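# Hang a picture frame level on a wall screw

## Task

Get the picture frame hanging level on the screw with nothing but the screw supporting it; it must rest on the screw's shank, not its head. A frame that stays up only because the robot is holding it does not count. Finish by releasing the frame and moving the gripper away.

## Robot and tools

Robot: a single six-joint arm with a two-finger parallel gripper. The only camera is cam_wrist (504x504), mounted on the hand. Brief external tugs on a held part or shoves on loose objects can happen. Nothing may leave the table.

Frame: the scene frame has its origin on the table surface directly under the arm base. +z is up, and +y is to the left when facing along +x. The base itself may be slightly tilted. Gripper fingers point along the gripper's +x axis and close along its y axis. The reported end_effector_position is the point midway between the finger pads, about 3 to 4 cm behind the fingertips. It is in metres, with the orientation given as end_effector_quat_wxyz. The reported position can be off, more so at long reach.

execute_actions takes {"actions": [...]}, a list of zero or one item, plus optional "pictures" (boolean, on by default).
- Empty list: no command, returns the current state.
- Motion item: {"rows": [[7 numbers], ...], "steps": n}. Give 1 to 15 rows and n of at most 15 (default 15). Each step lasts 1/30 s. Row k is used on step k, and the last row repeats if there are fewer rows than steps.
- Wait item: {"steps": n} with no rows, n up to 300. It sends nothing and returns once n steps have passed since the previous result.
- A refused call sends nothing to the robot.

Each row holds 7 numbers, all in [-1, 1], for the single arm in this order: waist, shoulder, elbow, wrist pitch, wrist yaw, wrist roll, gripper opening.
- The first six are joint offsets, not absolute poses. They are counted from the joint angles in the most recent result that listed joint positions, not from the previous row. Before any such result in the scene, or for later calls in the same reply, they count from where the arm is when the action begins.
- Scale of 1.0: 0.9615 rad for waist, shoulder and elbow; 1.713 for wrist pitch; 1.767 for wrist yaw; 1.728 for wrist roll.
- Stated joint ranges (rad): waist -3.054..3.054, shoulder 0.000..3.142, elbow 0.000..2.356, wrist pitch -1.571..1.571, wrist yaw -1.571..1.571, wrist roll -3.142..3.142. A request more than 0.010 rad beyond a range end is refused. True limits may differ from these by up to 0.010 rad. Targets past the true limit are clipped, and "joint sent to its limit" may appear, possibly about an earlier action. If that line is missing, the joint may still be at its limit.
- An all-zero row is not a pause: it drives the joints back to the reference angles.

The seventh number is the gripper opening, and it is absolute. +1 is fully open, with a pad gap of 0.088 m. Empty fingers close at about -0.80, and values below that down to -1 add nothing. Going from open to shut takes at least about 0.5 s. Away from +1, the fingers move until grip_measured equals the command. To hold a part, command about 0.07 below grip_measured; a smaller margin gives a lighter grip. Readings may carry a constant offset of about 1 mm. When squeezing something hard, readings can show up to 3 mm (0.061) narrower than the real gap. Parts thinner than about 3 mm get proportionally less force. Pad force is limited to roughly 34 to 49 N, and first contact can spike.

Motion limits: each joint's target may lead its measured angle by at most 0.211 rad (waist, shoulder, elbow), 0.213 (pitch), 0.267 (yaw) or 0.228 (roll). Targets that would move the gripper more than 70 mm are scaled back, so big moves take several calls. Friction can leave a joint short, or stop a small turn entirely, especially at long reach. Check the joint angles after every move.

Between calls the arm keeps heading for the last target until it nearly stops or a step is HELD. "joint command not followed" means a clearance check changed or blocked targets; mounting blocks and posts count as part of the arm. HELD marks steps on which your row was not sent, in whole or in part.

Result lines:
- The state gives pose and velocities (m/s, rad/s).
- Joint positions and Joint velocities list the six joints (rad, rad/s), then the pad gap (m, m/s).
- grip_measured is the opening on the command scale.
- grip_effort_n is the motor effort in newtons. Negative means closing and positive means opening. It saturates near 83 N and is offset, scaled and noisy. It can read high while the fingers are moving or pressed against a stop, and it keeps some residual value at rest. It shows n/a when no value is available.

Faults:
- If contact torque reaches a joint's limit, the arm halts for 10 s and drops the rest of the call. Limits (N m): waist 18, shoulder 22.3, elbow 22.2, wrist pitch 5.86, wrist yaw 5.84, wrist roll 5.48. A held object's weight counts toward these.
- Holding loads heats the motors. MOTOR HOT appears from 50 °C. At 95 °C an OVER-TEMPERATURE FAULT holds the arm, and if it does not cool within 30 to 60 s, power is cut and the arm goes limp.
- Avoid drops, slips, slams, hard impacts and heavy pushing. Smooth, economical motion is preferred.

zoom_image: {"camera": "cam_wrist", "region": [x0, y0, x1, y1]}. Coordinates are pixels of the latest full image, with (0, 0) at top-left and a region of at most 504x504. It returns a magnified view.

Calibration (OpenCV pinhole with radial distortion): cam_wrist K=[[433.214,0,252.088],[0,433.214,250.302],[0,0,1]], fovy 60.373 deg. The wrist camera pose follows the joint readings. Its starting T_world_to_cam puts the camera at world [0.259976, -0.232077, 0.327307]. Errors are about 0.5% in focal length, 1.5 px in principal point, and 0.5 deg / 2.5 mm in pose.

finished_scene: {"scene": n} ends the given scene, cannot be undone, and reports whether the goal was met. Call it only after the frame hangs level on the screw shank unaided and the gripper has let go and backed away.

Each tool is called after ">>>" by a JSON object that holds its "api" and its "payload".

## Session

I'll start by looking at the current state.

>>> {"api": "execute_actions", "payload": {"actions": []}}

Scene clock: 0.00 s of 4500.00 s.
end_effector_position=(+0.3090, -0.1701, +0.2960) grip_measured=+0.850 grip_effort_n=n/a end_effector_quat_wxyz=(+0.331, +0.808, +0.279, -0.399) end_effector_velocity=(-0.000, +0.004, +0.003) end_effector_angular_velocity=(+0.004, -0.018, +0.021)
Joint positions: [-0.747  1.29   1.573 -1.349 -0.692  1.43   0.081]
Joint velocities: [-0.002 -0.007 -0.002 -0.007 -0.022 -0.022 -0.   ]
Motor temperatures (°C, as the motors report them): [27 24 26 24 24 28]
Heat: hottest wrist roll 28 °C (+0.0 °C/min).

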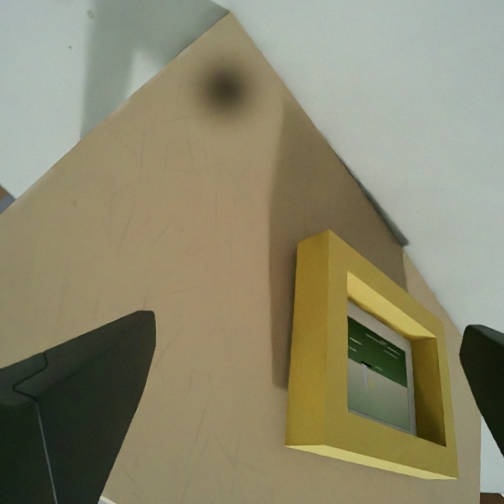

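>>> {"api": "execute_actions", "payload": {"actions": [{"rows": [[0.03,-0.03,-0.03,0.016,0.012,-0.025,0.85],[0.074,-0.078,-0.079,0.042,0.031,-0.066,0.85],[0.14,-0.147,-0.149,0.08,0.059,-0.124,0.85],[0.21,-0.225,-0.228,0.122,0.09,-0.19,0.85],[0.29,-0.303,-0.307,0.165,0.12,-0.257,0.85],[0.36,-0.38,-0.386,0.207,0.153,-0.32,0.85],[0.44,-0.46,-0.466,0.25,0.184,-0.39,0.85],[0.51,-0.54,-0.545,0.29,0.216,-0.455,0.85],[0.585,-0.616,-0.624,0.335,0.247,-0.52,0.85],[0.66,-0.694,-0.70,0.377,0.278,-0.59,0.85],[0.734,-0.77,-0.78,0.42,0.31,-0.654,0.85],[0.80,-0.84,-0.85,0.457,0.337,-0.71,0.85],[0.855,-0.90,-0.91,0.49,0.36,-0.76,0.85],[0.90,-0.95,-0.96,0.515,0.38,-0.80,0.85],[0.929,-0.978,-0.991,0.531,0.392,-0.8275,0.85]], "steps": 15}], "pictures": false}}

>>> {"api": "execute_actions", "payload": {"actions": [{"steps": 30}]}}

Scene clock: 120.50 s of 4500.00 s.
end_effector_position=(+0.2989, -0.0613, +0.2914) grip_measured=+0.851 grip_effort_n=-3.0 end_effector_quat_wxyz=(+0.873, +0.367, +0.288, -0.142) end_effector_velocity=(-0.087, +0.232, +0.050) end_effector_angular_velocity=(-1.976, -1.565, +1.700)
Joint positions: [-0.059  0.628  0.905 -0.651 -0.108  0.636  0.081]
Joint velocities: [ 1.639 -1.643 -1.565  1.604  1.092 -1.766 -0.   ]
Motor temperatures (°C, as the motors report them): [27 30 32 26 25 28]
Heat: hottest elbow 32 °C (+1.0 °C/min).
Steps of this call (steps 1 to 90: nothing new was sent; then 117.00 s passed at rest; steps 91 to 105: all 15 steps of this action). Readings (joint positions):
91: [-0.744 1.288 1.571 -1.345 -0.688 1.422]
92: [-0.732 1.277 1.558 -1.325 -0.675 1.397]
94: [-0.671 1.221 1.488 -1.252 -0.619 1.293]
98: [-0.449 1.015 1.271 -1.042 -0.451 1.054]
105: the state above

Scene clock: 121.50 s of 4500.00 s.
end_effector_position=(+0.2754, -0.0294, +0.2811) grip_measured=+0.851 grip_effort_n=-4.4 end_effector_quat_wxyz=(+0.975, +0.056, +0.217, -0.000) end_effector_velocity=(-0.001, -0.000, -0.002) end_effector_angular_velocity=(-0.009, +0.008, -0.000)
Joint positions: [ 0.143  0.354  0.632 -0.443 -0.002  0.003  0.081]
Joint velocities: [ 0.002 -0.002 -0.002 -0.007  0.007 -0.007  0.   ]
Motor temperatures (°C, as the motors report them): [27 29 32 26 25 28]
Heat: hottest elbow 32 °C (+1.0 °C/min).
Steps of this call (steps 1 to 30: the robot went on to your last target). Readings (joint positions):
1: [-0.005 0.572 0.852 -0.595 -0.079 0.576]
2: [0.040 0.517 0.800 -0.550 -0.062 0.516]
4: [0.093 0.428 0.720 -0.505 -0.034 0.397]
8: [0.130 0.373 0.653 -0.460 -0.010 0.160]
30: the state above
camera_calibration (this result's frames):
cam_wrist: T_world_to_cam=[[0.0120418, -0.995728, -0.0915501, 0.00652969], [-0.693803, 0.0576113, -0.717857, 0.426601], [0.720064, 0.0721621, -0.690145, 0.07533], [0, 0, 0, 1]] pos_world=[0.241656, -0.0235112, 0.358825]

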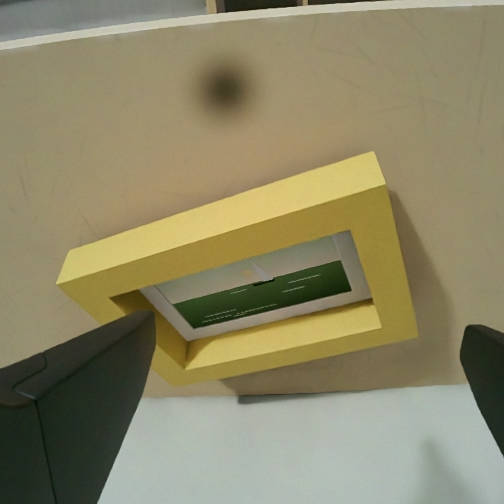

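>>> {"api": "execute_actions", "payload": {"actions": [{"rows": [[0.004,0.022,0.03,-0.012,0.002,0.001,0.85],[0.01,0.059,0.078,-0.031,0.006,0.002,0.85],[0.019,0.11,0.146,-0.058,0.011,0.004,0.85],[0.028,0.169,0.224,-0.089,0.017,0.007,0.85],[0.038,0.228,0.302,-0.12,0.023,0.009,0.85],[0.048,0.286,0.38,-0.151,0.028,0.011,0.85],[0.058,0.345,0.458,-0.182,0.034,0.014,0.85],[0.068,0.404,0.536,-0.212,0.04,0.016,0.85],[0.078,0.462,0.614,-0.243,0.046,0.018,0.85],[0.088,0.521,0.692,-0.274,0.052,0.02,0.85],[0.098,0.58,0.77,-0.305,0.057,0.023,0.85],[0.106,0.631,0.839,-0.332,0.063,0.025,0.85],[0.114,0.675,0.897,-0.355,0.067,0.027,0.85],[0.12,0.712,0.946,-0.375,0.07,0.028,0.85],[0.124,0.734,0.975,-0.386,0.073,0.029,0.85]], "steps": 15}], "pictures": false}}

>>> {"api": "execute_actions", "payload": {"actions": [{"steps": 12}], "pictures": false}}

>>> {"api": "execute_actions", "payload": {"actions": [{"rows": [[0.004,0.024,0.033,-0.013,0.002,0.001,0.85],[0.01,0.059,0.078,-0.031,0.006,0.002,0.85],[0.016,0.098,0.13,-0.051,0.01,0.004,0.85],[0.025,0.147,0.195,-0.077,0.014,0.006,0.85],[0.033,0.196,0.26,-0.103,0.019,0.008,0.85],[0.041,0.245,0.325,-0.128,0.024,0.01,0.85],[0.049,0.293,0.39,-0.154,0.029,0.011,0.85],[0.057,0.342,0.455,-0.18,0.034,0.013,0.85],[0.066,0.391,0.52,-0.205,0.038,0.015,0.85],[0.072,0.43,0.572,-0.226,0.042,0.017,0.85],[0.078,0.465,0.618,-0.244,0.046,0.018,0.85],[0.082,0.489,0.65,-0.257,0.048,0.019,0.85]], "steps": 15}], "pictures": false}}

>>> {"api": "execute_actions", "payload": {"actions": [{"steps": 15}]}}

Scene clock: 242.00 s of 4500.00 s.
end_effector_position=(+0.3270, -0.0249, +0.3069) grip_measured=+0.851 grip_effort_n=-4.4 end_effector_quat_wxyz=(+0.892, +0.038, +0.450, +0.004) end_effector_velocity=(+0.153, +0.023, +0.058) end_effector_angular_velocity=(-0.116, +0.815, +0.116)
Joint positions: [ 0.241  0.951  1.288 -1.001  0.104  0.042  0.081]
Joint velocities: [ 0.198  1.267  1.463 -1.033  0.198  0.081 -0.001]
Motor temperatures (°C, as the motors report them): [27 25 33 37 25 28]
Heat: hottest wrist pitch 37 °C (+3.0 °C/min).
Steps of this call (steps 1 to 15: the robot went on to your last target; steps 16 to 90: nothing new was sent; then 117.00 s passed at rest; steps 91 to 105: all 15 steps of this action). Readings (joint positions):
91: [0.143 0.356 0.632 -0.443 -0.002 0.003]
92: [0.145 0.365 0.642 -0.458 0.000 0.003]
94: [0.152 0.415 0.700 -0.515 0.010 0.004]
98: [0.182 0.595 0.914 -0.672 0.041 0.017]
105: the state above

Scene clock: 242.40 s of 4500.00 s.
end_effector_position=(+0.3474, -0.0293, +0.3630) grip_measured=+0.851 grip_effort_n=-4.4 end_effector_quat_wxyz=(+0.907, +0.040, +0.418, +0.001) end_effector_velocity=(+0.004, +0.003, -0.026) end_effector_angular_velocity=(-0.020, +0.113, +0.019)
Joint positions: [ 0.259  1.049  1.555 -1.1    0.124  0.05   0.081]
Joint velocities: [ 0.002  0.061 -0.002 -0.051  0.007 -0.007  0.   ]
Motor temperatures (°C, as the motors report them): [27 25 33 36 25 28]
Heat: hottest wrist pitch 36 °C (+2.0 °C/min).
Steps of this call (steps 1 to 12: the robot went on to your last target). Readings (joint positions):
1: [0.247 0.986 1.337 -1.030 0.109 0.044]
2: [0.251 1.014 1.383 -1.050 0.113 0.046]
4: [0.255 1.043 1.462 -1.070 0.118 0.048]
8: [0.258 1.045 1.544 -1.090 0.123 0.049]
12: the state above

Scene clock: 242.90 s of 4500.00 s.
end_effector_position=(+0.3946, -0.0152, +0.3649) grip_measured=+0.851 grip_effort_n=-4.4 end_effector_quat_wxyz=(+0.845, +0.002, +0.534, +0.002) end_effector_velocity=(+0.025, +0.022, -0.056) end_effector_angular_velocity=(-0.088, +0.412, +0.078)
Joint positions: [ 0.33   1.486  2.117 -1.502  0.199  0.077  0.081]
Joint velocities: [ 0.056  0.427  0.427 -0.432  0.051  0.022 -0.   ]
Motor temperatures (°C, as the motors report them): [27 25 33 36 25 28]
Heat: hottest wrist pitch 36 °C (+2.0 °C/min).
Steps of this call (steps 1 to 15: all 15 steps of this action). Readings (joint positions):
1: [0.259 1.054 1.557 -1.105 0.124 0.050]
2: [0.261 1.063 1.569 -1.120 0.126 0.050]
4: [0.267 1.103 1.626 -1.163 0.135 0.052]
8: [0.291 1.250 1.829 -1.297 0.161 0.062]
15: the state above

Scene clock: 243.40 s of 4500.00 s.
end_effector_position=(+0.3955, -0.0151, +0.3683) grip_measured=+0.851 grip_effort_n=-4.4 end_effector_quat_wxyz=(+0.843, -0.000, +0.538, +0.001) end_effector_velocity=(+0.001, -0.003, +0.001) end_effector_angular_velocity=(-0.017, -0.007, +0.009)
Joint positions: [ 0.335  1.511  2.168 -1.538  0.206  0.079  0.081]
Joint velocities: [-0.007 -0.002 -0.002  0.007  0.007 -0.022 -0.   ]
Motor temperatures (°C, as the motors report them): [27 25 33 36 25 28]
Heat: hottest wrist pitch 36 °C (+2.0 °C/min).
Steps of this call (steps 1 to 15: the robot went on to your last target). Readings (joint positions):
1: [0.331 1.497 2.128 -1.513 0.201 0.077]
2: [0.333 1.504 2.137 -1.520 0.202 0.078]
4: [0.334 1.509 2.150 -1.528 0.204 0.078]
8: [0.335 1.510 2.166 -1.535 0.206 0.079]
15: the state above
camera_calibration (this result's frames):
cam_wrist: T_world_to_cam=[[0.0410392, -0.999086, -0.0119737, -0.0135046], [-0.993648, -0.0395532, -0.105354, 0.463256], [0.104784, 0.0162212, -0.994363, 0.402496], [0, 0, 0, 1]] pos_world=[0.418693, -0.00169798, 0.448871]

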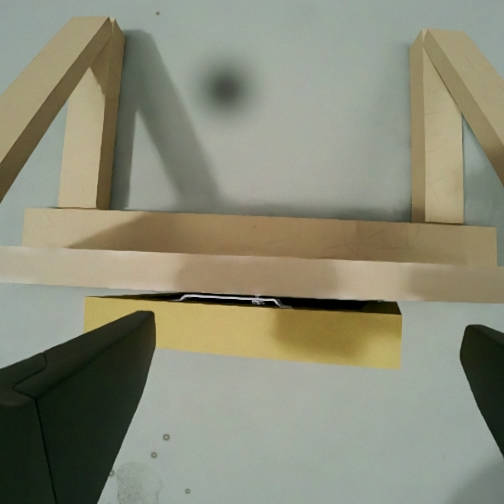

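>>> {"api": "zoom_image", "payload": {"camera": "cam_wrist", "region": [150, 270, 320, 330]}}

>>> {"api": "zoom_image", "payload": {"camera": "cam_wrist", "region": [70, 260, 420, 380]}}

Region (150, 270, 320, 330) of cam_wrist's 504x504 image, scaled by 2.965, with more detail than that image has; it fills the top 178 rows of this view, and the rest is white.

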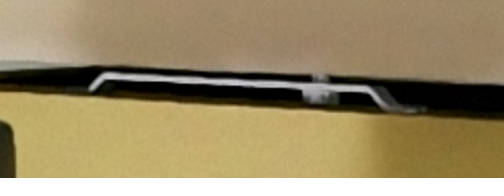

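Region (70, 260, 420, 380) of cam_wrist's 504x504 image, scaled by 1.440, with more detail than that image has; it fills the top 173 rows of this view, and the rest is white.

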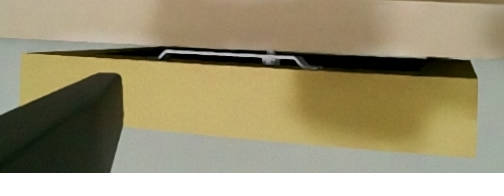

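>>> {"api": "zoom_image", "payload": {"camera": "cam_wrist", "region": [235, 282, 300, 318]}}

>>> {"api": "zoom_image", "payload": {"camera": "cam_wrist", "region": [330, 280, 420, 380]}}

Region (235, 282, 300, 318) of cam_wrist's 504x504 image, scaled by 7.754, with more detail than that image has; it fills the top 279 rows of this view, and the rest is white.

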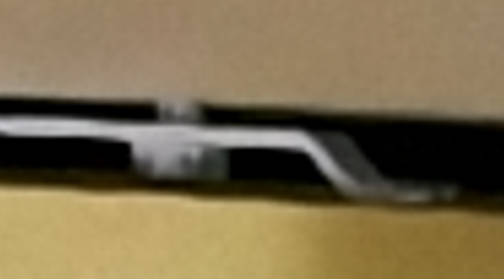

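Region (330, 280, 420, 380) of cam_wrist's 504x504 image, scaled by 5.040, with more detail than that image has; it fills the left 454 columns of this view, and the rest is white.

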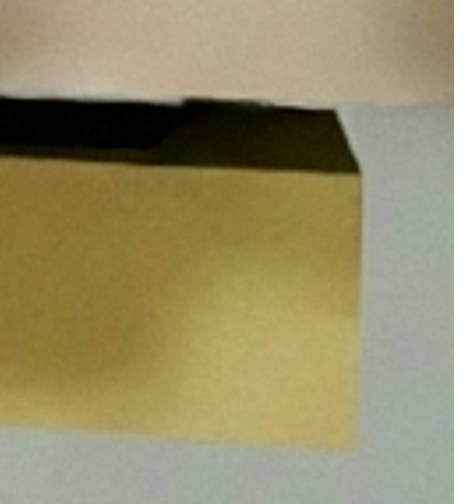

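>>> {"api": "execute_actions", "payload": {"actions": [{"rows": [[0.001,-0.04,-0.03,0.016,0,0.01,0.8],[0.002,-0.1,-0.08,0.044,-0.002,0.024,0.75],[0.004,-0.17,-0.15,0.082,-0.004,0.045,0.7],[0.006,-0.25,-0.23,0.126,-0.006,0.07,0.6],[0.008,-0.33,-0.31,0.17,-0.008,0.093,0.5],[0.01,-0.41,-0.39,0.214,-0.01,0.117,0.4],[0.012,-0.49,-0.47,0.258,-0.012,0.14,0.3],[0.014,-0.57,-0.55,0.30,-0.014,0.165,0.2],[0.016,-0.65,-0.63,0.345,-0.016,0.19,0.1],[0.018,-0.73,-0.71,0.39,-0.018,0.213,0.05],[0.02,-0.8,-0.79,0.433,-0.02,0.237,0.05],[0.022,-0.87,-0.86,0.47,-0.022,0.258,0.05],[0.024,-0.93,-0.92,0.505,-0.024,0.276,0.05],[0.026,-0.97,-0.97,0.53,-0.026,0.29,0.05],[0.027,-1.0,-1.0,0.548,-0.026,0.3,0.05]], "steps": 15}], "pictures": false}}

>>> {"api": "execute_actions", "payload": {"actions": [{"steps": 7}], "pictures": false}}

>>> {"api": "execute_actions", "payload": {"actions": [{"rows": [[0,-0.02,-0.05,0.03,0,0.015,0.05],[0,-0.04,-0.11,0.067,0,0.03,0.05],[0,-0.06,-0.18,0.11,0,0.05,0.05],[0,-0.08,-0.26,0.16,0,0.075,0.05],[0,-0.1,-0.34,0.21,0,0.1,0.05],[0,-0.12,-0.42,0.26,0,0.125,0.05],[0,-0.13,-0.5,0.31,0,0.15,0.05],[0,-0.14,-0.58,0.36,0,0.17,0.05],[0,-0.14,-0.66,0.41,0,0.195,0.05],[0,-0.14,-0.74,0.46,0,0.22,0.05],[0,-0.14,-0.82,0.51,0,0.24,0.05],[0,-0.14,-0.89,0.55,0,0.26,0.05],[0,-0.14,-0.94,0.58,0,0.277,0.05],[0,-0.14,-0.98,0.605,0,0.29,0.05],[0,-0.14,-1.0,0.62,0,0.295,0.05]], "steps": 15}], "pictures": false}}

>>> {"api": "execute_actions", "payload": {"actions": [{"steps": 12}]}}

Scene clock: 363.90 s of 4500.00 s.
end_effector_position=(+0.3314, -0.0283, +0.4469) grip_measured=+0.097 grip_effort_n=-18.4 end_effector_quat_wxyz=(+0.932, +0.286, +0.221, -0.036) end_effector_velocity=(-0.239, -0.045, +0.154) end_effector_angular_velocity=(+1.098, -1.634, -0.509)
Joint positions: [ 0.354  0.844  1.495 -0.833  0.17   0.515  0.044]
Joint velocities: [ 0.051 -1.658 -1.57   1.634 -0.081  0.828 -0.022]
Motor temperatures (°C, as the motors report them): [27 31 35 29 25 28]
Heat: hottest elbow 35 °C (+0.0 °C/min).
From where the robot then was, a joint's target lay farther than a number of 1.0 reaches, so one or more steps of this call were cut to that.
Steps of this call (steps 1 to 15: the robot went on to your last target; steps 16 to 90: nothing new was sent; then 117.00 s passed at rest; steps 91 to 105: all 15 steps of this action). Readings (joint positions):
91: [0.335 1.509 2.167 -1.536 0.206 0.082]
92: [0.335 1.496 2.152 -1.517 0.206 0.091]
94: [0.335 1.437 2.077 -1.442 0.204 0.130]
98: [0.341 1.236 1.861 -1.226 0.193 0.260]
105: the state above

Scene clock: 364.13 s of 4500.00 s.
end_effector_position=(+0.2845, -0.0378, +0.4617) grip_measured=+0.058 grip_effort_n=-17.9 end_effector_quat_wxyz=(+0.932, +0.346, +0.106, -0.014) end_effector_velocity=(-0.053, -0.009, +0.007) end_effector_angular_velocity=(+0.135, -0.280, -0.049)
Joint positions: [ 0.357  0.571  1.256 -0.626  0.164  0.586  0.042]
Joint velocities: [ 0.007 -0.325 -0.305  0.271 -0.007  0.081 -0.002]
Motor temperatures (°C, as the motors report them): [27 31 35 29 25 28]
Heat: hottest elbow 35 °C (+0.0 °C/min).
Steps of this call (steps 1 to 7: the robot went on to your last target). Readings (joint positions):
1: [0.355 0.788 1.442 -0.777 0.168 0.537]
2: [0.356 0.733 1.390 -0.727 0.167 0.553]
4: [0.357 0.638 1.308 -0.674 0.165 0.573]
7: the state above

Scene clock: 364.63 s of 4500.00 s.
end_effector_position=(+0.3157, -0.0140, +0.3519) grip_measured=+0.053 grip_effort_n=-17.9 end_effector_quat_wxyz=(+0.830, +0.557, +0.016, +0.002) end_effector_velocity=(+0.037, +0.071, -0.388) end_effector_angular_velocity=(+0.729, -0.012, -0.018)
Joint positions: [0.357 0.445 0.574 0.118 0.164 1.023 0.042]
Joint velocities: [-0.002 -0.002 -1.595  1.619 -0.007  0.725 -0.   ]
Motor temperatures (°C, as the motors report them): [27 31 35 29 25 28]
Heat: hottest elbow 35 °C (+0.0 °C/min).
Steps of this call (steps 1 to 15: all 15 steps of this action). Readings (joint positions):
1: [0.357 0.563 1.247 -0.614 0.164 0.592]
2: [0.357 0.556 1.228 -0.586 0.164 0.603]
4: [0.357 0.534 1.155 -0.494 0.164 0.643]
8: [0.357 0.475 0.944 -0.275 0.164 0.777]
15: the state above

Scene clock: 365.03 s of 4500.00 s.
end_effector_position=(+0.3126, -0.0057, +0.2977) grip_measured=+0.053 grip_effort_n=-17.9 end_effector_quat_wxyz=(+0.809, +0.588, -0.006, +0.012) end_effector_velocity=(-0.003, +0.002, -0.013) end_effector_angular_velocity=(-0.008, -0.003, +0.004)
Joint positions: [0.357 0.44  0.312 0.425 0.164 1.091 0.042]
Joint velocities: [-0.002 -0.007 -0.056  0.051 -0.007 -0.007  0.   ]
Motor temperatures (°C, as the motors report them): [27 31 35 29 25 28]
Heat: hottest elbow 35 °C (+0.0 °C/min).
Steps of this call (steps 1 to 12: the robot went on to your last target). Readings (joint positions):
1: [0.357 0.445 0.521 0.173 0.164 1.042]
2: [0.357 0.445 0.468 0.228 0.164 1.056]
4: [0.357 0.445 0.382 0.315 0.164 1.074]
8: [0.357 0.444 0.320 0.401 0.164 1.087]
12: the state above
camera_calibration (this result's frames):
cam_wrist: T_world_to_cam=[[0.052525, -0.336317, -0.940283, 0.275036], [-0.327465, 0.883718, -0.334378, 0.239057], [0.943402, 0.325473, -0.0637149, -0.196612], [0, 0, 0, 1]] pos_world=[0.249321, -0.0547676, 0.326019]

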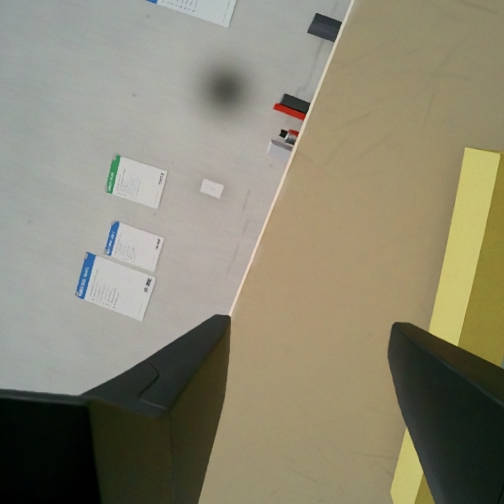

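>>> {"api": "execute_actions", "payload": {"actions": [{"rows": [[0,0.0,-0.03,0.02,0,0.001,0.05],[0,0.01,-0.07,0.05,0,0.002,0.05],[0,0.03,-0.12,0.085,0,0.003,0.05],[0,0.06,-0.17,0.125,0,0.004,0.05],[0,0.10,-0.215,0.165,0,0.005,0.05],[0,0.15,-0.25,0.205,0,0.006,0.05],[0,0.21,-0.27,0.245,0,0.007,0.05],[0,0.27,-0.278,0.285,0,0.008,0.05],[0,0.33,-0.278,0.325,0,0.0087,0.05],[0,0.39,-0.278,0.365,0,0.0087,0.05],[0,0.45,-0.278,0.405,0,0.0087,0.05],[0,0.50,-0.278,0.44,0,0.0087,0.05],[0,0.55,-0.278,0.47,0,0.0087,0.05],[0,0.59,-0.278,0.49,0,0.0087,0.05],[0.002,0.61,-0.278,0.501,0,0.0087,0.05]], "steps": 15}], "pictures": false}}

>>> {"api": "execute_actions", "payload": {"actions": [{"steps": 18}]}}

Scene clock: 380.07 s of 4500.00 s.
end_effector_position=(+0.3235, +0.0111, +0.2077) grip_measured=+0.053 grip_effort_n=-17.9 end_effector_quat_wxyz=(+0.807, +0.590, +0.011, +0.004) end_effector_velocity=(+0.048, +0.010, -0.016) end_effector_angular_velocity=(+0.045, -0.286, -0.057)
Joint positions: [0.357 0.918 0.059 1.118 0.164 1.103 0.042]
Joint velocities: [-0.002  1.194 -0.056  1.546  0.007 -0.007  0.   ]
Motor temperatures (°C, as the motors report them): [27 29 35 32 25 28]
Heat: hottest elbow 35 °C (+0.0 °C/min).
Steps of this call (steps 1 to 30: the robot went on to your last target; steps 31 to 90: nothing new was sent; then 11.53 s passed at rest; steps 91 to 105: all 15 steps of this action). Readings (joint positions):
91: [0.357 0.440 0.304 0.439 0.164 1.093]
92: [0.357 0.440 0.294 0.458 0.164 1.093]
94: [0.357 0.451 0.253 0.533 0.164 1.093]
98: [0.357 0.574 0.122 0.734 0.164 1.098]
105: the state above

Scene clock: 380.67 s of 4500.00 s.
end_effector_position=(+0.3268, +0.0110, +0.2119) grip_measured=+0.053 grip_effort_n=-17.9 end_effector_quat_wxyz=(+0.804, +0.594, -0.012, +0.015) end_effector_velocity=(-0.001, +0.004, +0.002) end_effector_angular_velocity=(-0.021, -0.011, +0.022)
Joint positions: [0.357 1.021 0.054 1.28  0.164 1.103 0.042]
Joint velocities: [ 0.002 -0.002 -0.002  0.007 -0.022 -0.022 -0.   ]
Motor temperatures (°C, as the motors report them): [27 29 35 32 25 28]
Heat: hottest elbow 35 °C (+0.0 °C/min).
Steps of this call (steps 1 to 18: the robot went on to your last target). Readings (joint positions):
1: [0.357 0.950 0.058 1.162 0.164 1.103]
2: [0.357 0.971 0.057 1.194 0.164 1.103]
4: [0.357 0.996 0.055 1.236 0.164 1.103]
8: [0.357 1.014 0.054 1.268 0.164 1.103]
18: the state above
camera_calibration (this result's frames):
cam_wrist: T_world_to_cam=[[0.0653405, -0.322778, -0.944217, 0.19567], [-0.320959, 0.889157, -0.326166, 0.196282], [0.944836, 0.324367, -0.0455004, -0.225259], [0, 0, 0, 1]] pos_world=[0.263046, -0.0383011, 0.238526]

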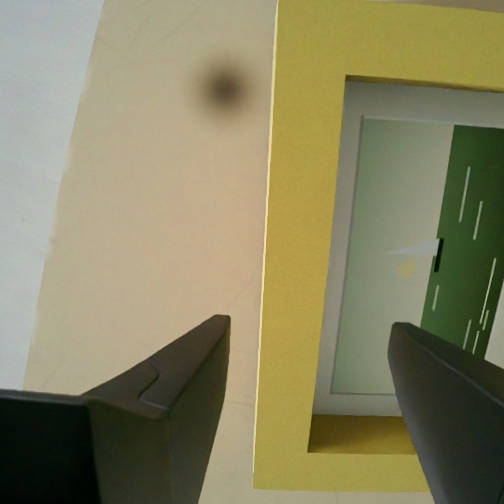

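>>> {"api": "execute_actions", "payload": {"actions": [{"rows": [[-0.004,0.012,0.016,0.0025,-0.0023,0.002,0.05],[-0.006,0.022,0.023,0.0037,-0.0032,0.0022,0.05],[-0.008,0.035,0.034,0.0053,-0.0045,0.0027,0.05],[-0.011,0.05,0.046,0.0071,-0.006,0.0032,0.05],[-0.014,0.068,0.06,0.0092,-0.0077,0.0037,0.05],[-0.017,0.085,0.073,0.0113,-0.0094,0.0043,0.05],[-0.021,0.1025,0.087,0.0134,-0.011,0.0049,0.05],[-0.024,0.12,0.1,0.0155,-0.0127,0.0055,0.05],[-0.027,0.137,0.114,0.0176,-0.0144,0.006,0.05],[-0.03,0.1545,0.127,0.0197,-0.0161,0.0066,0.05],[-0.033,0.17,0.139,0.0215,-0.0176,0.0071,0.05],[-0.035,0.1815,0.148,0.0229,-0.0187,0.0075,0.05],[-0.0367,0.191,0.156,0.0241,-0.0197,0.0078,0.05],[-0.0378,0.197,0.16,0.0248,-0.0202,0.008,0.05],[-0.0382,0.1989,0.1619,0.025,-0.0204,0.0081,0.05]], "steps": 15}], "pictures": false}}

>>> {"api": "execute_actions", "payload": {"actions": [{"steps": 15}]}}

Scene clock: 446.80 s of 4500.00 s.
end_effector_position=(+0.3620, +0.0119, +0.2157) grip_measured=+0.053 grip_effort_n=-17.9 end_effector_quat_wxyz=(+0.804, +0.594, -0.012, +0.016) end_effector_velocity=(+0.054, +0.001, +0.000) end_effector_angular_velocity=(+0.022, -0.000, +0.008)
Joint positions: [0.327 1.185 0.183 1.314 0.135 1.113 0.042]
Joint velocities: [-0.046  0.247  0.193  0.051 -0.051  0.037 -0.   ]
Motor temperatures (°C, as the motors report them): [27 27 32 37 25 28]
Heat: hottest wrist pitch 37 °C (+3.0 °C/min).
Steps of this call (steps 1 to 15: the robot went on to your last target; steps 16 to 90: nothing new was sent; then 62.63 s passed at rest; steps 91 to 105: all 15 steps of this action). Readings (joint positions):
91: [0.357 1.023 0.053 1.281 0.164 1.103]
92: [0.357 1.025 0.054 1.282 0.164 1.103]
94: [0.355 1.039 0.063 1.283 0.162 1.104]
98: [0.345 1.091 0.105 1.295 0.152 1.107]
105: the state above

Scene clock: 447.30 s of 4500.00 s.
end_effector_position=(+0.3666, +0.0119, +0.2157) grip_measured=+0.053 grip_effort_n=-17.9 end_effector_quat_wxyz=(+0.804, +0.594, -0.012, +0.016) end_effector_velocity=(+0.001, +0.001, -0.001) end_effector_angular_velocity=(-0.009, +0.006, +0.006)
Joint positions: [0.323 1.206 0.199 1.319 0.131 1.114 0.042]
Joint velocities: [-0.002  0.002  0.002 -0.007 -0.007 -0.007 -0.   ]
Motor temperatures (°C, as the motors report them): [27 27 32 37 25 28]
Heat: hottest wrist pitch 37 °C (+3.0 °C/min).
Steps of this call (steps 1 to 15: the robot went on to your last target). Readings (joint positions):
1: [0.326 1.192 0.188 1.315 0.134 1.113]
2: [0.325 1.196 0.191 1.317 0.133 1.113]
4: [0.324 1.201 0.195 1.318 0.132 1.113]
8: [0.323 1.205 0.198 1.319 0.131 1.114]
15: the state above
camera_calibration (this result's frames):
cam_wrist: T_world_to_cam=[[0.0664405, -0.322503, -0.944234, 0.196541], [-0.321327, 0.888995, -0.326246, 0.209673], [0.944635, 0.325084, -0.0445639, -0.263068], [0, 0, 0, 1]] pos_world=[0.302819, -0.037494, 0.242263]

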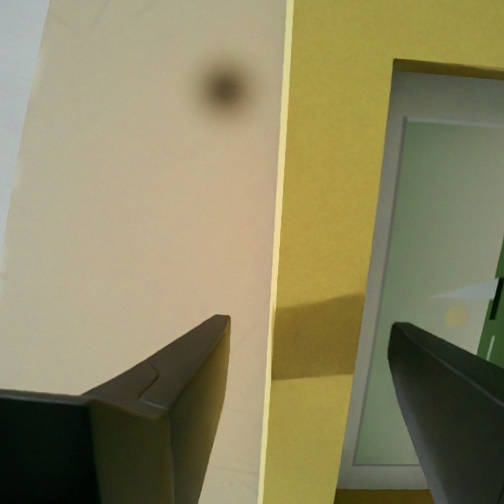

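>>> {"api": "execute_actions", "payload": {"actions": [{"rows": [[-0.003,0.009,0.013,0.002,-0.002,0,0.03],[-0.004,0.012,0.016,0.002,-0.0023,0,0.0],[-0.0045,0.015,0.019,0.0023,-0.0026,0,-0.03],[-0.005,0.018,0.022,0.0026,-0.0029,0,-0.06],[-0.0057,0.021,0.0245,0.0028,-0.0032,0,-0.09],[-0.0063,0.0236,0.0268,0.003,-0.0034,0,-0.12],[-0.0063,0.0236,0.0268,0.003,-0.0034,0,-0.15],[-0.0063,0.0236,0.0268,0.003,-0.0034,0,-0.18],[-0.0063,0.0236,0.0268,0.003,-0.0034,0,-0.21],[-0.0063,0.0236,0.0268,0.003,-0.0034,0,-0.24],[-0.0063,0.0236,0.0268,0.003,-0.0034,0,-0.26],[-0.0063,0.0236,0.0268,0.003,-0.0034,0,-0.28],[-0.0063,0.0236,0.0268,0.003,-0.0034,0,-0.30],[-0.0063,0.0236,0.0268,0.003,-0.0034,0,-0.32],[-0.0063,0.0236,0.0268,0.003,-0.0034,0,-0.34]], "steps": 15}], "pictures": false}}

>>> {"api": "execute_actions", "payload": {"actions": [{"rows": [[0,0,0,0,0,0,-0.355],[0,0,0,0,0,0,-0.37],[0,0,0,0,0,0,-0.385],[0,0,0,0,0,0,-0.40],[0,0,0,0,0,0,-0.415],[0,0,0,0,0,0,-0.43],[0,0,0,0,0,0,-0.445],[0,0,0,0,0,0,-0.46],[0,0,0,0,0,0,-0.475],[0,0,0,0,0,0,-0.49],[0,0,0,0,0,0,-0.50],[0,0,0,0,0,0,-0.51],[0,0,0,0,0,0,-0.52]], "steps": 15}], "pictures": false}}

>>> {"api": "execute_actions", "payload": {"actions": [{"steps": 8}]}}

Scene clock: 513.67 s of 4500.00 s.
end_effector_position=(+0.3707, +0.0120, +0.2161) grip_measured=-0.276 grip_effort_n=-17.9 end_effector_quat_wxyz=(+0.804, +0.594, -0.013, +0.016) end_effector_velocity=(+0.001, +0.001, -0.003) end_effector_angular_velocity=(-0.010, +0.011, +0.006)
Joint positions: [0.32  1.223 0.214 1.321 0.128 1.114 0.025]
Joint velocities: [-0.002  0.007  0.002 -0.007 -0.007 -0.007 -0.032]
Motor temperatures (°C, as the motors report them): [27 27 34 39 25 28]
Heat: hottest wrist pitch 39 °C (+1.0 °C/min).
Steps of this call (steps 1 to 15: the robot went on to your last target; steps 16 to 90: nothing new was sent; then 62.87 s passed at rest; steps 91 to 105: all 15 steps of this action). Readings (joint positions):
91: [0.323 1.207 0.199 1.320 0.131 1.114]
92: [0.323 1.208 0.200 1.320 0.130 1.114]
94: [0.322 1.212 0.204 1.320 0.130 1.114]
98: [0.320 1.220 0.212 1.321 0.128 1.114]
105: the state above

Scene clock: 514.17 s of 4500.00 s.
end_effector_position=(+0.3707, +0.0120, +0.2161) grip_measured=-0.412 grip_effort_n=-83.5 end_effector_quat_wxyz=(+0.804, +0.594, -0.013, +0.016) end_effector_velocity=(-0.000, +0.001, -0.003) end_effector_angular_velocity=(-0.010, +0.011, +0.006)
Joint positions: [0.32  1.223 0.214 1.321 0.128 1.114 0.019]
Joint velocities: [-0.002  0.002 -0.002 -0.007 -0.007 -0.007 -0.   ]
Motor temperatures (°C, as the motors report them): [27 27 34 39 25 28]
Heat: hottest wrist pitch 39 °C (+1.0 °C/min).
Steps of this call (steps 1 to 15: all 15 steps of this action). Readings (joint positions):
1: [0.320 1.223 0.214 1.321 0.128 1.114]
2: [0.320 1.223 0.214 1.321 0.128 1.114]
4: [0.320 1.223 0.214 1.321 0.128 1.114]
8: [0.320 1.223 0.214 1.321 0.128 1.114]
15: the state above

Scene clock: 514.43 s of 4500.00 s.
end_effector_position=(+0.3707, +0.0120, +0.2161) grip_measured=-0.412 grip_effort_n=-83.5 end_effector_quat_wxyz=(+0.804, +0.594, -0.013, +0.016) end_effector_velocity=(-0.002, +0.002, -0.001) end_effector_angular_velocity=(-0.010, +0.004, +0.020)
Joint positions: [0.32  1.223 0.214 1.321 0.128 1.114 0.019]
Joint velocities: [-0.002 -0.007 -0.007 -0.007 -0.022 -0.007 -0.   ]
Motor temperatures (°C, as the motors report them): [27 27 34 39 25 28]
Heat: hottest wrist pitch 39 °C (+1.0 °C/min).
Steps of this call (steps 1 to 8: the robot went on to your last target). Readings (joint positions):
1: [0.320 1.223 0.214 1.321 0.128 1.114]
2: [0.320 1.223 0.214 1.321 0.128 1.114]
4: [0.320 1.223 0.214 1.321 0.128 1.114]
8: the state above
camera_calibration (this result's frames):
cam_wrist: T_world_to_cam=[[0.0674596, -0.323268, -0.9439, 0.196242], [-0.321326, 0.888609, -0.327296, 0.211276], [0.944563, 0.325379, -0.0439291, -0.267058], [0, 0, 0, 1]] pos_world=[0.306903, -0.0374075, 0.242651]

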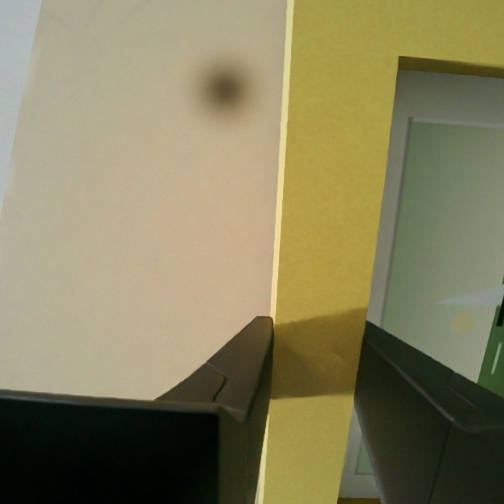

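>>> {"api": "execute_actions", "payload": {"actions": [{"rows": [[0.0038,-0.0081,0.012,-0.0017,0.0022,0,-0.5],[0.005,-0.0114,0.0131,-0.0045,0.003,0,-0.5],[0.0067,-0.0159,0.0147,-0.0085,0.0042,-0.0005,-0.5],[0.0087,-0.0211,0.0164,-0.013,0.0055,-0.0007,-0.5],[0.0109,-0.0269,0.0184,-0.0181,0.007,-0.001,-0.5],[0.0131,-0.0328,0.0203,-0.0232,0.0085,-0.0012,-0.5],[0.0153,-0.0386,0.0223,-0.0283,0.01,-0.0015,-0.5],[0.0174,-0.0444,0.0243,-0.0334,0.0116,-0.0018,-0.5],[0.0196,-0.0503,0.0262,-0.0385,0.0131,-0.002,-0.5],[0.0218,-0.0561,0.0282,-0.0436,0.0146,-0.0023,-0.5],[0.0238,-0.0613,0.0299,-0.0481,0.0159,-0.0026,-0.5],[0.0252,-0.0652,0.0312,-0.0515,0.0169,-0.0027,-0.5],[0.0264,-0.0684,0.0323,-0.0543,0.0177,-0.0029,-0.5],[0.0272,-0.0704,0.033,-0.056,0.0182,-0.003,-0.5],[0.0274,-0.071,0.0332,-0.0566,0.0184,-0.003,-0.5]], "steps": 15}], "pictures": false}}

>>> {"api": "execute_actions", "payload": {"actions": [{"steps": 12}]}}

Scene clock: 634.93 s of 4500.00 s.
end_effector_position=(+0.3709, +0.0130, +0.2185) grip_measured=-0.412 grip_effort_n=-83.5 end_effector_quat_wxyz=(+0.804, +0.594, -0.005, +0.006) end_effector_velocity=(-0.001, +0.005, +0.008) end_effector_angular_velocity=(-0.015, +0.023, +0.002)
Joint positions: [0.338 1.173 0.228 1.235 0.157 1.113 0.019]
Joint velocities: [ 0.037 -0.081  0.022 -0.125  0.037 -0.022 -0.   ]
Motor temperatures (°C, as the motors report them): [27 28 33 38 25 28]
Heat: hottest wrist pitch 38 °C (+0.0 °C/min).
Steps of this call (steps 1 to 15: the robot went on to your last target; steps 16 to 90: nothing new was sent; then 117.00 s passed at rest; steps 91 to 105: all 15 steps of this action). Readings (joint positions):
91: [0.320 1.223 0.214 1.321 0.128 1.114]
92: [0.320 1.223 0.214 1.321 0.128 1.114]
94: [0.322 1.219 0.215 1.314 0.131 1.114]
98: [0.327 1.202 0.220 1.286 0.141 1.114]
105: the state above

Scene clock: 635.33 s of 4500.00 s.
end_effector_position=(+0.3710, +0.0135, +0.2190) grip_measured=-0.412 grip_effort_n=-83.5 end_effector_quat_wxyz=(+0.804, +0.594, -0.004, +0.005) end_effector_velocity=(-0.002, +0.002, -0.003) end_effector_angular_velocity=(-0.023, +0.010, +0.011)
Joint positions: [0.341 1.166 0.231 1.222 0.16  1.113 0.019]
Joint velocities: [ 0.002 -0.002 -0.007 -0.007 -0.007 -0.022 -0.   ]
Motor temperatures (°C, as the motors report them): [27 28 33 38 25 28]
Heat: hottest wrist pitch 38 °C (+0.0 °C/min).
Steps of this call (steps 1 to 12: the robot went on to your last target). Readings (joint positions):
1: [0.339 1.171 0.229 1.231 0.158 1.113]
2: [0.340 1.169 0.230 1.228 0.159 1.113]
4: [0.341 1.168 0.230 1.225 0.159 1.113]
8: [0.341 1.166 0.231 1.223 0.160 1.113]
12: the state above
camera_calibration (this result's frames):
cam_wrist: T_world_to_cam=[[0.0385519, -0.322345, -0.945837, 0.210636], [-0.323128, 0.891665, -0.317053, 0.209353], [0.94557, 0.317849, -0.0697833, -0.262276], [0, 0, 0, 1]] pos_world=[0.307527, -0.0354114, 0.247301]

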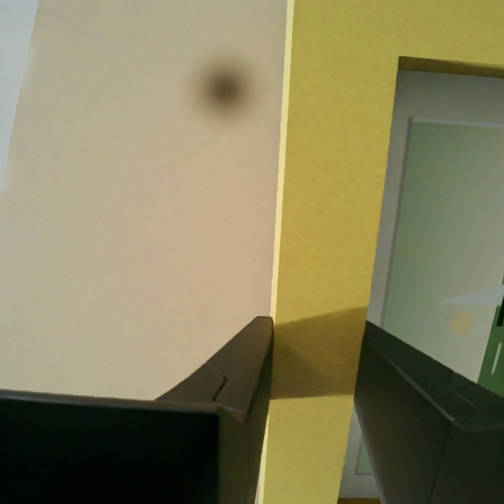

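>>> {"api": "execute_actions", "payload": {"actions": [{"rows": [[0.003,-0.011,0.015,0.002,0,-0.001,-0.5],[0.004,-0.012,0.016,0.003,-0.0005,-0.002,-0.5],[0.0045,-0.013,0.017,0.004,-0.001,-0.0025,-0.5],[0.005,-0.014,0.0178,0.0045,-0.0015,-0.003,-0.5],[0.0055,-0.015,0.0185,0.005,-0.002,-0.0035,-0.5],[0.006,-0.016,0.0192,0.0055,-0.0025,-0.004,-0.5],[0.0066,-0.017,0.0198,0.0058,-0.003,-0.004,-0.5]], "steps": 15}], "pictures": false}}

>>> {"api": "execute_actions", "payload": {"actions": [{"steps": 5}], "pictures": false}}

Scene clock: 648.80 s of 4500.00 s.
end_effector_position=(+0.3711, +0.0141, +0.2211) grip_measured=-0.412 grip_effort_n=-83.5 end_effector_quat_wxyz=(+0.805, +0.594, -0.006, +0.008) end_effector_velocity=(-0.002, -0.002, +0.001) end_effector_angular_velocity=(-0.008, -0.008, -0.001)
Joint positions: [0.344 1.163 0.233 1.223 0.159 1.11  0.019]
Joint velocities: [-0.007 -0.007 -0.007  0.007 -0.007 -0.007 -0.   ]
Motor temperatures (°C, as the motors report them): [27 29 34 39 25 28]
Heat: hottest wrist pitch 39 °C (+1.0 °C/min).
Steps of this call (steps 1 to 30: the robot went on to your last target; steps 31 to 90: nothing new was sent; then 9.97 s passed at rest; steps 91 to 105: all 15 steps of this action). Readings (joint positions):
91: [0.341 1.166 0.231 1.222 0.160 1.113]
92: [0.341 1.166 0.231 1.222 0.160 1.113]
94: [0.341 1.166 0.231 1.222 0.160 1.112]
98: [0.343 1.164 0.231 1.222 0.160 1.110]
105: the state above

Scene clock: 648.97 s of 4500.00 s.
end_effector_position=(+0.3711, +0.0141, +0.2211) grip_measured=-0.412 grip_effort_n=-83.5 end_effector_quat_wxyz=(+0.805, +0.594, -0.006, +0.008) end_effector_velocity=(-0.001, +0.000, -0.002) end_effector_angular_velocity=(-0.009, +0.006, +0.006)
Joint positions: [0.344 1.163 0.233 1.223 0.159 1.11  0.019]
Joint velocities: [-0.002 -0.002 -0.002 -0.007 -0.007 -0.007 -0.   ]
Motor temperatures (°C, as the motors report them): [27 29 34 39 25 28]
Heat: hottest wrist pitch 39 °C (+1.0 °C/min).
Steps of this call (steps 1 to 5: the robot went on to your last target). Readings (joint positions):
1: [0.344 1.163 0.233 1.223 0.159 1.110]
2: [0.344 1.163 0.233 1.223 0.159 1.110]
4: [0.344 1.163 0.233 1.223 0.159 1.110]
5: the state above

>>> {"api": "execute_actions", "payload": {"actions": [{"rows": [[0,-0.0159,0.0182,0.0035,0,0,-0.5],[0,-0.0172,0.0187,0.0035,0,0,-0.5],[-0.002,-0.0185,0.0192,0.0035,-0.001,0,-0.5],[-0.003,-0.0198,0.0198,0.003,-0.0015,0.001,-0.5],[-0.0063,-0.0211,0.02,0.001,-0.0027,0.0058,-0.5],[-0.0097,-0.0232,0.0203,-0.0001,-0.0044,0.0132,-0.5],[-0.014,-0.0258,0.0207,-0.0015,-0.0064,0.0225,-0.5],[-0.0188,-0.0287,0.0211,-0.0031,-0.0087,0.0328,-0.5],[-0.0239,-0.0318,0.0216,-0.0048,-0.0112,0.0439,-0.5],[-0.0291,-0.035,0.0221,-0.0065,-0.0136,0.0551,-0.5],[-0.0342,-0.0381,0.0226,-0.0083,-0.0161,0.0663,-0.5],[-0.039,-0.041,0.023,-0.0098,-0.0184,0.0765,-0.5],[-0.0428,-0.0433,0.0234,-0.0111,-0.0202,0.0849,-0.5],[-0.0454,-0.0449,0.0237,-0.012,-0.0215,0.0904,-0.5],[-0.0471,-0.046,0.0238,-0.0126,-0.0223,0.0942,-0.5]], "steps": 15}], "pictures": false}}

>>> {"api": "execute_actions", "payload": {"actions": [{"steps": 12}]}}

Scene clock: 697.23 s of 4500.00 s.
end_effector_position=(+0.3711, +0.0069, +0.2254) grip_measured=-0.412 grip_effort_n=-83.5 end_effector_quat_wxyz=(+0.768, +0.640, -0.010, +0.009) end_effector_velocity=(+0.001, -0.019, +0.008) end_effector_angular_velocity=(+0.317, -0.009, -0.003)
Joint positions: [0.31  1.137 0.236 1.203 0.13  1.236 0.019]
Joint velocities: [-0.095 -0.061  0.012 -0.066 -0.081  0.344 -0.   ]
Motor temperatures (°C, as the motors report them): [27 30 36 45 25 28]
Heat: hottest wrist pitch 45 °C (+7.0 °C/min).
Steps of this call (steps 1 to 15: the robot went on to your last target; steps 16 to 90: nothing new was sent; then 44.77 s passed at rest; steps 91 to 105: all 15 steps of this action). Readings (joint positions):
91: [0.344 1.162 0.233 1.223 0.159 1.110]
92: [0.344 1.162 0.233 1.223 0.159 1.110]
94: [0.344 1.160 0.233 1.223 0.159 1.110]
98: [0.337 1.153 0.234 1.220 0.154 1.133]
105: the state above

Scene clock: 697.63 s of 4500.00 s.
end_effector_position=(+0.3711, +0.0054, +0.2259) grip_measured=-0.412 grip_effort_n=-83.5 end_effector_quat_wxyz=(+0.758, +0.652, -0.011, +0.009) end_effector_velocity=(+0.001, -0.003, -0.000) end_effector_angular_velocity=(-0.009, +0.004, -0.014)
Joint positions: [0.302 1.131 0.236 1.198 0.123 1.269 0.019]
Joint velocities: [-0.007 -0.002  0.002 -0.007  0.007 -0.007 -0.   ]
Motor temperatures (°C, as the motors report them): [27 30 36 45 25 28]
Heat: hottest wrist pitch 45 °C (+7.2 °C/min).
Steps of this call (steps 1 to 12: the robot went on to your last target). Readings (joint positions):
1: [0.307 1.135 0.236 1.201 0.128 1.245]
2: [0.306 1.134 0.236 1.200 0.127 1.252]
4: [0.304 1.132 0.236 1.199 0.125 1.260]
8: [0.302 1.132 0.236 1.198 0.123 1.267]
12: the state above
camera_calibration (this result's frames):
cam_wrist: T_world_to_cam=[[0.0542016, -0.180537, -0.982074, 0.216179], [-0.319187, 0.928785, -0.188357, 0.188085], [0.94614, 0.323675, -0.00728351, -0.273668], [0, 0, 0, 1]] pos_world=[0.307246, -0.0470826, 0.245738]

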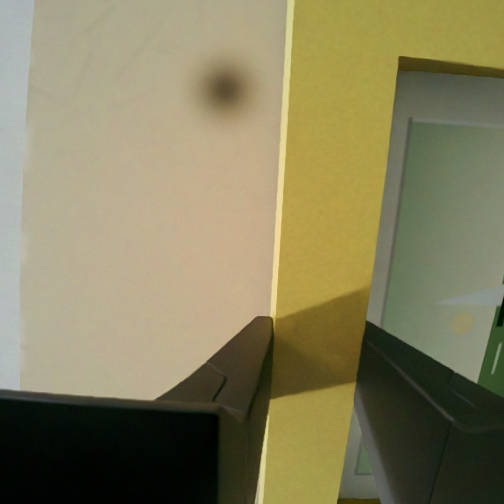

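>>> {"api": "execute_actions", "payload": {"actions": [{"rows": [[-0.0044,-0.0143,0.0189,0.0012,-0.0023,0.0051,-0.5],[-0.0065,-0.0156,0.0191,0.0003,-0.0034,0.0098,-0.5],[-0.0095,-0.0173,0.0195,-0.0011,-0.0048,0.0164,-0.5],[-0.0129,-0.0194,0.0198,-0.0025,-0.0065,0.0239,-0.5],[-0.0167,-0.0216,0.0203,-0.0042,-0.0084,0.0324,-0.5],[-0.0205,-0.0239,0.0207,-0.0059,-0.0102,0.0408,-0.5],[-0.0243,-0.0262,0.0212,-0.0076,-0.0121,0.0493,-0.5],[-0.0281,-0.0285,0.0216,-0.0093,-0.014,0.0577,-0.5],[-0.0319,-0.0308,0.022,-0.011,-0.0159,0.0662,-0.5],[-0.0357,-0.0331,0.0225,-0.0126,-0.0177,0.0746,-0.5],[-0.0391,-0.0351,0.0229,-0.0141,-0.0194,0.0822,-0.5],[-0.0416,-0.0366,0.0232,-0.0152,-0.0206,0.0878,-0.5],[-0.0438,-0.0379,0.0234,-0.0162,-0.0217,0.0925,-0.5],[-0.045,-0.0386,0.0236,-0.0167,-0.0223,0.0953,-0.5],[-0.0454,-0.0389,0.0236,-0.0169,-0.0225,0.0962,-0.5]], "steps": 15}], "pictures": false}}

>>> {"api": "execute_actions", "payload": {"actions": [{"steps": 12}]}}

Scene clock: 715.90 s of 4500.00 s.
end_effector_position=(+0.3711, -0.0013, +0.2269) grip_measured=-0.412 grip_effort_n=-83.5 end_effector_quat_wxyz=(+0.714, +0.700, -0.009, +0.008) end_effector_velocity=(-0.001, -0.012, +0.000) end_effector_angular_velocity=(+0.166, +0.013, -0.011)
Joint positions: [0.266 1.11  0.239 1.169 0.09  1.412 0.019]
Joint velocities: [-0.056 -0.037  0.002 -0.051 -0.037  0.183  0.   ]
Motor temperatures (°C, as the motors report them): [27 30 37 44 25 28]
Heat: hottest wrist pitch 44 °C (+4.0 °C/min).
Steps of this call (steps 1 to 30: the robot went on to your last target; steps 31 to 90: nothing new was sent; then 14.77 s passed at rest; steps 91 to 105: all 15 steps of this action). Readings (joint positions):
91: [0.301 1.131 0.236 1.197 0.122 1.271]
92: [0.301 1.131 0.236 1.197 0.121 1.274]
94: [0.298 1.129 0.236 1.194 0.118 1.286]
98: [0.286 1.122 0.237 1.185 0.109 1.330]
105: the state above

Scene clock: 716.30 s of 4500.00 s.
end_effector_position=(+0.3711, -0.0020, +0.2272) grip_measured=-0.412 grip_effort_n=-83.5 end_effector_quat_wxyz=(+0.707, +0.707, -0.009, +0.009) end_effector_velocity=(+0.000, -0.001, -0.003) end_effector_angular_velocity=(-0.024, +0.018, -0.008)
Joint positions: [0.261 1.107 0.239 1.165 0.085 1.432 0.019]
Joint velocities: [-0.002 -0.002  0.002 -0.022  0.007 -0.022 -0.   ]
Motor temperatures (°C, as the motors report them): [27 30 37 44 25 28]
Heat: hottest wrist pitch 44 °C (+4.0 °C/min).
Steps of this call (steps 1 to 12: the robot went on to your last target). Readings (joint positions):
1: [0.264 1.109 0.239 1.167 0.089 1.417]
2: [0.263 1.108 0.239 1.167 0.088 1.421]
4: [0.262 1.108 0.239 1.166 0.087 1.426]
8: [0.261 1.107 0.239 1.165 0.086 1.430]
12: the state above
camera_calibration (this result's frames):
cam_wrist: T_world_to_cam=[[0.0507052, -0.0310985, -0.998229, 0.221302], [-0.322718, 0.945384, -0.0458447, 0.164171], [0.945136, 0.324472, 0.0378998, -0.281149], [0, 0, 0, 1]] pos_world=[0.307484, -0.0570979, 0.239092]

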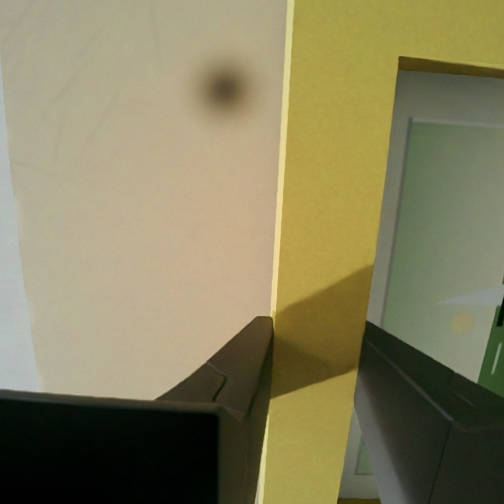

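>>> {"api": "execute_actions", "payload": {"actions": [{"rows": [[-0.003,-0.008,0.016,0.001,0,0,-0.5],[-0.0033,-0.007,0.014,0,0,0,-0.5],[-0.0036,-0.006,0.012,-0.0013,0,0,-0.5],[-0.0039,-0.0052,0.011,-0.0026,0,0,-0.5],[-0.0042,-0.0052,0.011,-0.004,0,0,-0.5],[-0.0045,-0.0052,0.011,-0.0054,0,0,-0.5],[-0.0048,-0.0052,0.011,-0.0068,0,0,-0.5],[-0.0051,-0.0052,0.011,-0.0082,0,0,-0.5],[-0.0054,-0.0052,0.011,-0.0096,0,0,-0.5],[-0.0057,-0.0052,0.011,-0.011,0,0,-0.5],[-0.0057,-0.0052,0.011,-0.0123,0,0,-0.5],[-0.0057,-0.0052,0.011,-0.0135,0,0,-0.5],[-0.0057,-0.0052,0.011,-0.0146,0,0,-0.5],[-0.0057,-0.0052,0.011,-0.0156,0,0,-0.5],[-0.0057,-0.0052,0.011,-0.0163,0,0,-0.5]], "steps": 15}], "pictures": false}}

>>> {"api": "execute_actions", "payload": {"actions": [{"steps": 12}]}}

Scene clock: 749.47 s of 4500.00 s.
end_effector_position=(+0.3712, -0.0023, +0.2228) grip_measured=-0.412 grip_effort_n=-83.5 end_effector_quat_wxyz=(+0.708, +0.706, -0.001, +0.002) end_effector_velocity=(-0.000, +0.003, -0.006) end_effector_angular_velocity=(-0.024, +0.025, +0.013)
Joint positions: [0.259 1.107 0.24  1.144 0.085 1.432 0.019]
Joint velocities: [ 0.002  0.002 -0.002 -0.022 -0.007 -0.022 -0.   ]
Motor temperatures (°C, as the motors report them): [27 30 37 44 25 28]
Heat: hottest wrist pitch 44 °C (+0.0 °C/min).
Steps of this call (steps 1 to 30: the robot went on to your last target; steps 31 to 90: nothing new was sent; then 29.67 s passed at rest; steps 91 to 105: all 15 steps of this action). Readings (joint positions):
91: [0.261 1.107 0.240 1.164 0.085 1.432]
92: [0.261 1.107 0.240 1.164 0.085 1.432]
94: [0.261 1.107 0.240 1.163 0.085 1.432]
98: [0.259 1.107 0.240 1.153 0.085 1.432]
105: the state above

Scene clock: 749.87 s of 4500.00 s.
end_effector_position=(+0.3712, -0.0022, +0.2225) grip_measured=-0.412 grip_effort_n=-83.5 end_effector_quat_wxyz=(+0.708, +0.706, -0.001, +0.001) end_effector_velocity=(-0.001, +0.000, -0.000) end_effector_angular_velocity=(-0.008, +0.002, +0.005)
Joint positions: [0.259 1.106 0.24  1.142 0.085 1.432 0.019]
Joint velocities: [-0.002 -0.007 -0.002 -0.007 -0.007 -0.007  0.   ]
Motor temperatures (°C, as the motors report them): [27 30 37 44 25 28]
Heat: hottest wrist pitch 44 °C (+0.0 °C/min).
Steps of this call (steps 1 to 12: the robot went on to your last target). Readings (joint positions):
1: [0.259 1.107 0.240 1.144 0.085 1.432]
2: [0.259 1.107 0.240 1.143 0.085 1.432]
4: [0.259 1.107 0.240 1.143 0.085 1.432]
8: [0.259 1.106 0.240 1.142 0.085 1.432]
12: the state above
camera_calibration (this result's frames):
cam_wrist: T_world_to_cam=[[0.0289992, -0.0333122, -0.999024, 0.224873], [-0.324031, 0.945161, -0.040922, 0.163584], [0.945602, 0.324902, 0.0166147, -0.276468], [0, 0, 0, 1]] pos_world=[0.307914, -0.0572968, 0.235942]

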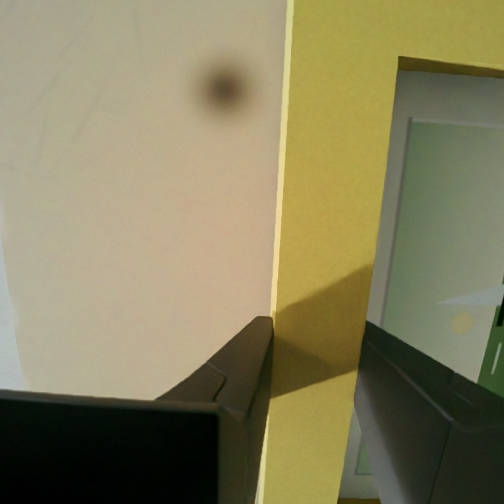

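>>> {"api": "execute_actions", "payload": {"actions": [{"rows": [[0,0,0.005,0,0,0,-0.48],[0,0,0.003,0,0,0,-0.46],[0,0,0,0,0,0,-0.44],[0,0,0,0,0,0,-0.425],[0,0,0,0,0,0,-0.41],[0,0,0,0,0,0,-0.40],[0,0,0,0,0,0,-0.39],[0,0,0,0,0,0,-0.38],[0,0,0,0,0,0,-0.37],[0,0,0,0,0,0,-0.36],[0,0,0,0,0,0,-0.35],[0,0,0,0,0,0,-0.34],[0,0,0,0,0,0,-0.33],[0,0,0,0,0,0,-0.32],[0,0,0,0,0,0,-0.31]], "steps": 15}], "pictures": false}}

>>> {"api": "execute_actions", "payload": {"actions": [{"rows": [[0,0,0,0,0,0,-0.30],[0,0,0,0,0,0,-0.285],[0,0,0,0,0,0,-0.27],[0,0,0,0,0,0,-0.25],[0,0,0,0,0,0,-0.22],[0,0,0,0,0,0,-0.19],[0,0,0,0,0,0,-0.16],[0,0,0,0,0,0,-0.13],[0,0,0,0,0,0,-0.10],[0,0,0,0,0,0,-0.07],[0,0,0,0,0,0,-0.04],[0,0,0,0,0,0,0.0]], "steps": 15}]}}

Scene clock: 764.97 s of 4500.00 s.
end_effector_position=(+0.3712, -0.0021, +0.2224) grip_measured=-0.341 grip_effort_n=16.0 end_effector_quat_wxyz=(+0.708, +0.706, -0.000, +0.001) end_effector_velocity=(-0.001, +0.001, -0.005) end_effector_angular_velocity=(-0.009, +0.016, +0.007)
Joint positions: [0.259 1.106 0.24  1.141 0.085 1.432 0.022]
Joint velocities: [-0.002  0.002 -0.007 -0.007 -0.007 -0.007  0.014]
Motor temperatures (°C, as the motors report them): [27 30 37 42 25 28]
Heat: hottest wrist pitch 42 °C (-2.0 °C/min).
Steps of this call (steps 1 to 15: the robot went on to your last target; steps 16 to 90: nothing new was sent; then 11.60 s passed at rest; steps 91 to 105: all 15 steps of this action). Readings (joint positions):
91: [0.259 1.106 0.240 1.141 0.085 1.432]
92: [0.259 1.106 0.240 1.141 0.085 1.432]
94: [0.259 1.106 0.240 1.141 0.085 1.432]
98: [0.259 1.106 0.240 1.141 0.085 1.432]
105: the state above

Scene clock: 765.47 s of 4500.00 s.
end_effector_position=(+0.3712, -0.0021, +0.2224) grip_measured=-0.037 grip_effort_n=16.5 end_effector_quat_wxyz=(+0.708, +0.706, -0.000, +0.001) end_effector_velocity=(-0.001, +0.001, -0.002) end_effector_angular_velocity=(-0.009, +0.006, +0.006)
Joint positions: [0.259 1.106 0.24  1.141 0.085 1.432 0.037]
Joint velocities: [-0.002 -0.002 -0.002 -0.007 -0.007 -0.007  0.017]
Motor temperatures (°C, as the motors report them): [27 30 37 42 25 28]
Heat: hottest wrist pitch 42 °C (-2.0 °C/min).
Steps of this call (steps 1 to 15: all 15 steps of this action). Readings (joint positions):
1: [0.259 1.106 0.240 1.141 0.085 1.432]
2: [0.259 1.106 0.240 1.141 0.085 1.432]
4: [0.259 1.106 0.240 1.141 0.085 1.432]
8: [0.259 1.106 0.240 1.141 0.085 1.432]
15: the state above
camera_calibration (this result's frames):
cam_wrist: T_world_to_cam=[[0.0287533, -0.0333236, -0.999031, 0.224904], [-0.324806, 0.944898, -0.0408662, 0.163737], [0.945344, 0.325666, 0.0163452, -0.276351], [0, 0, 0, 1]] pos_world=[0.307962, -0.0572224, 0.235894]

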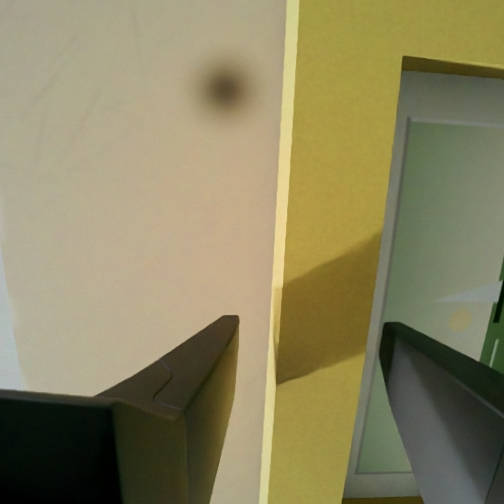

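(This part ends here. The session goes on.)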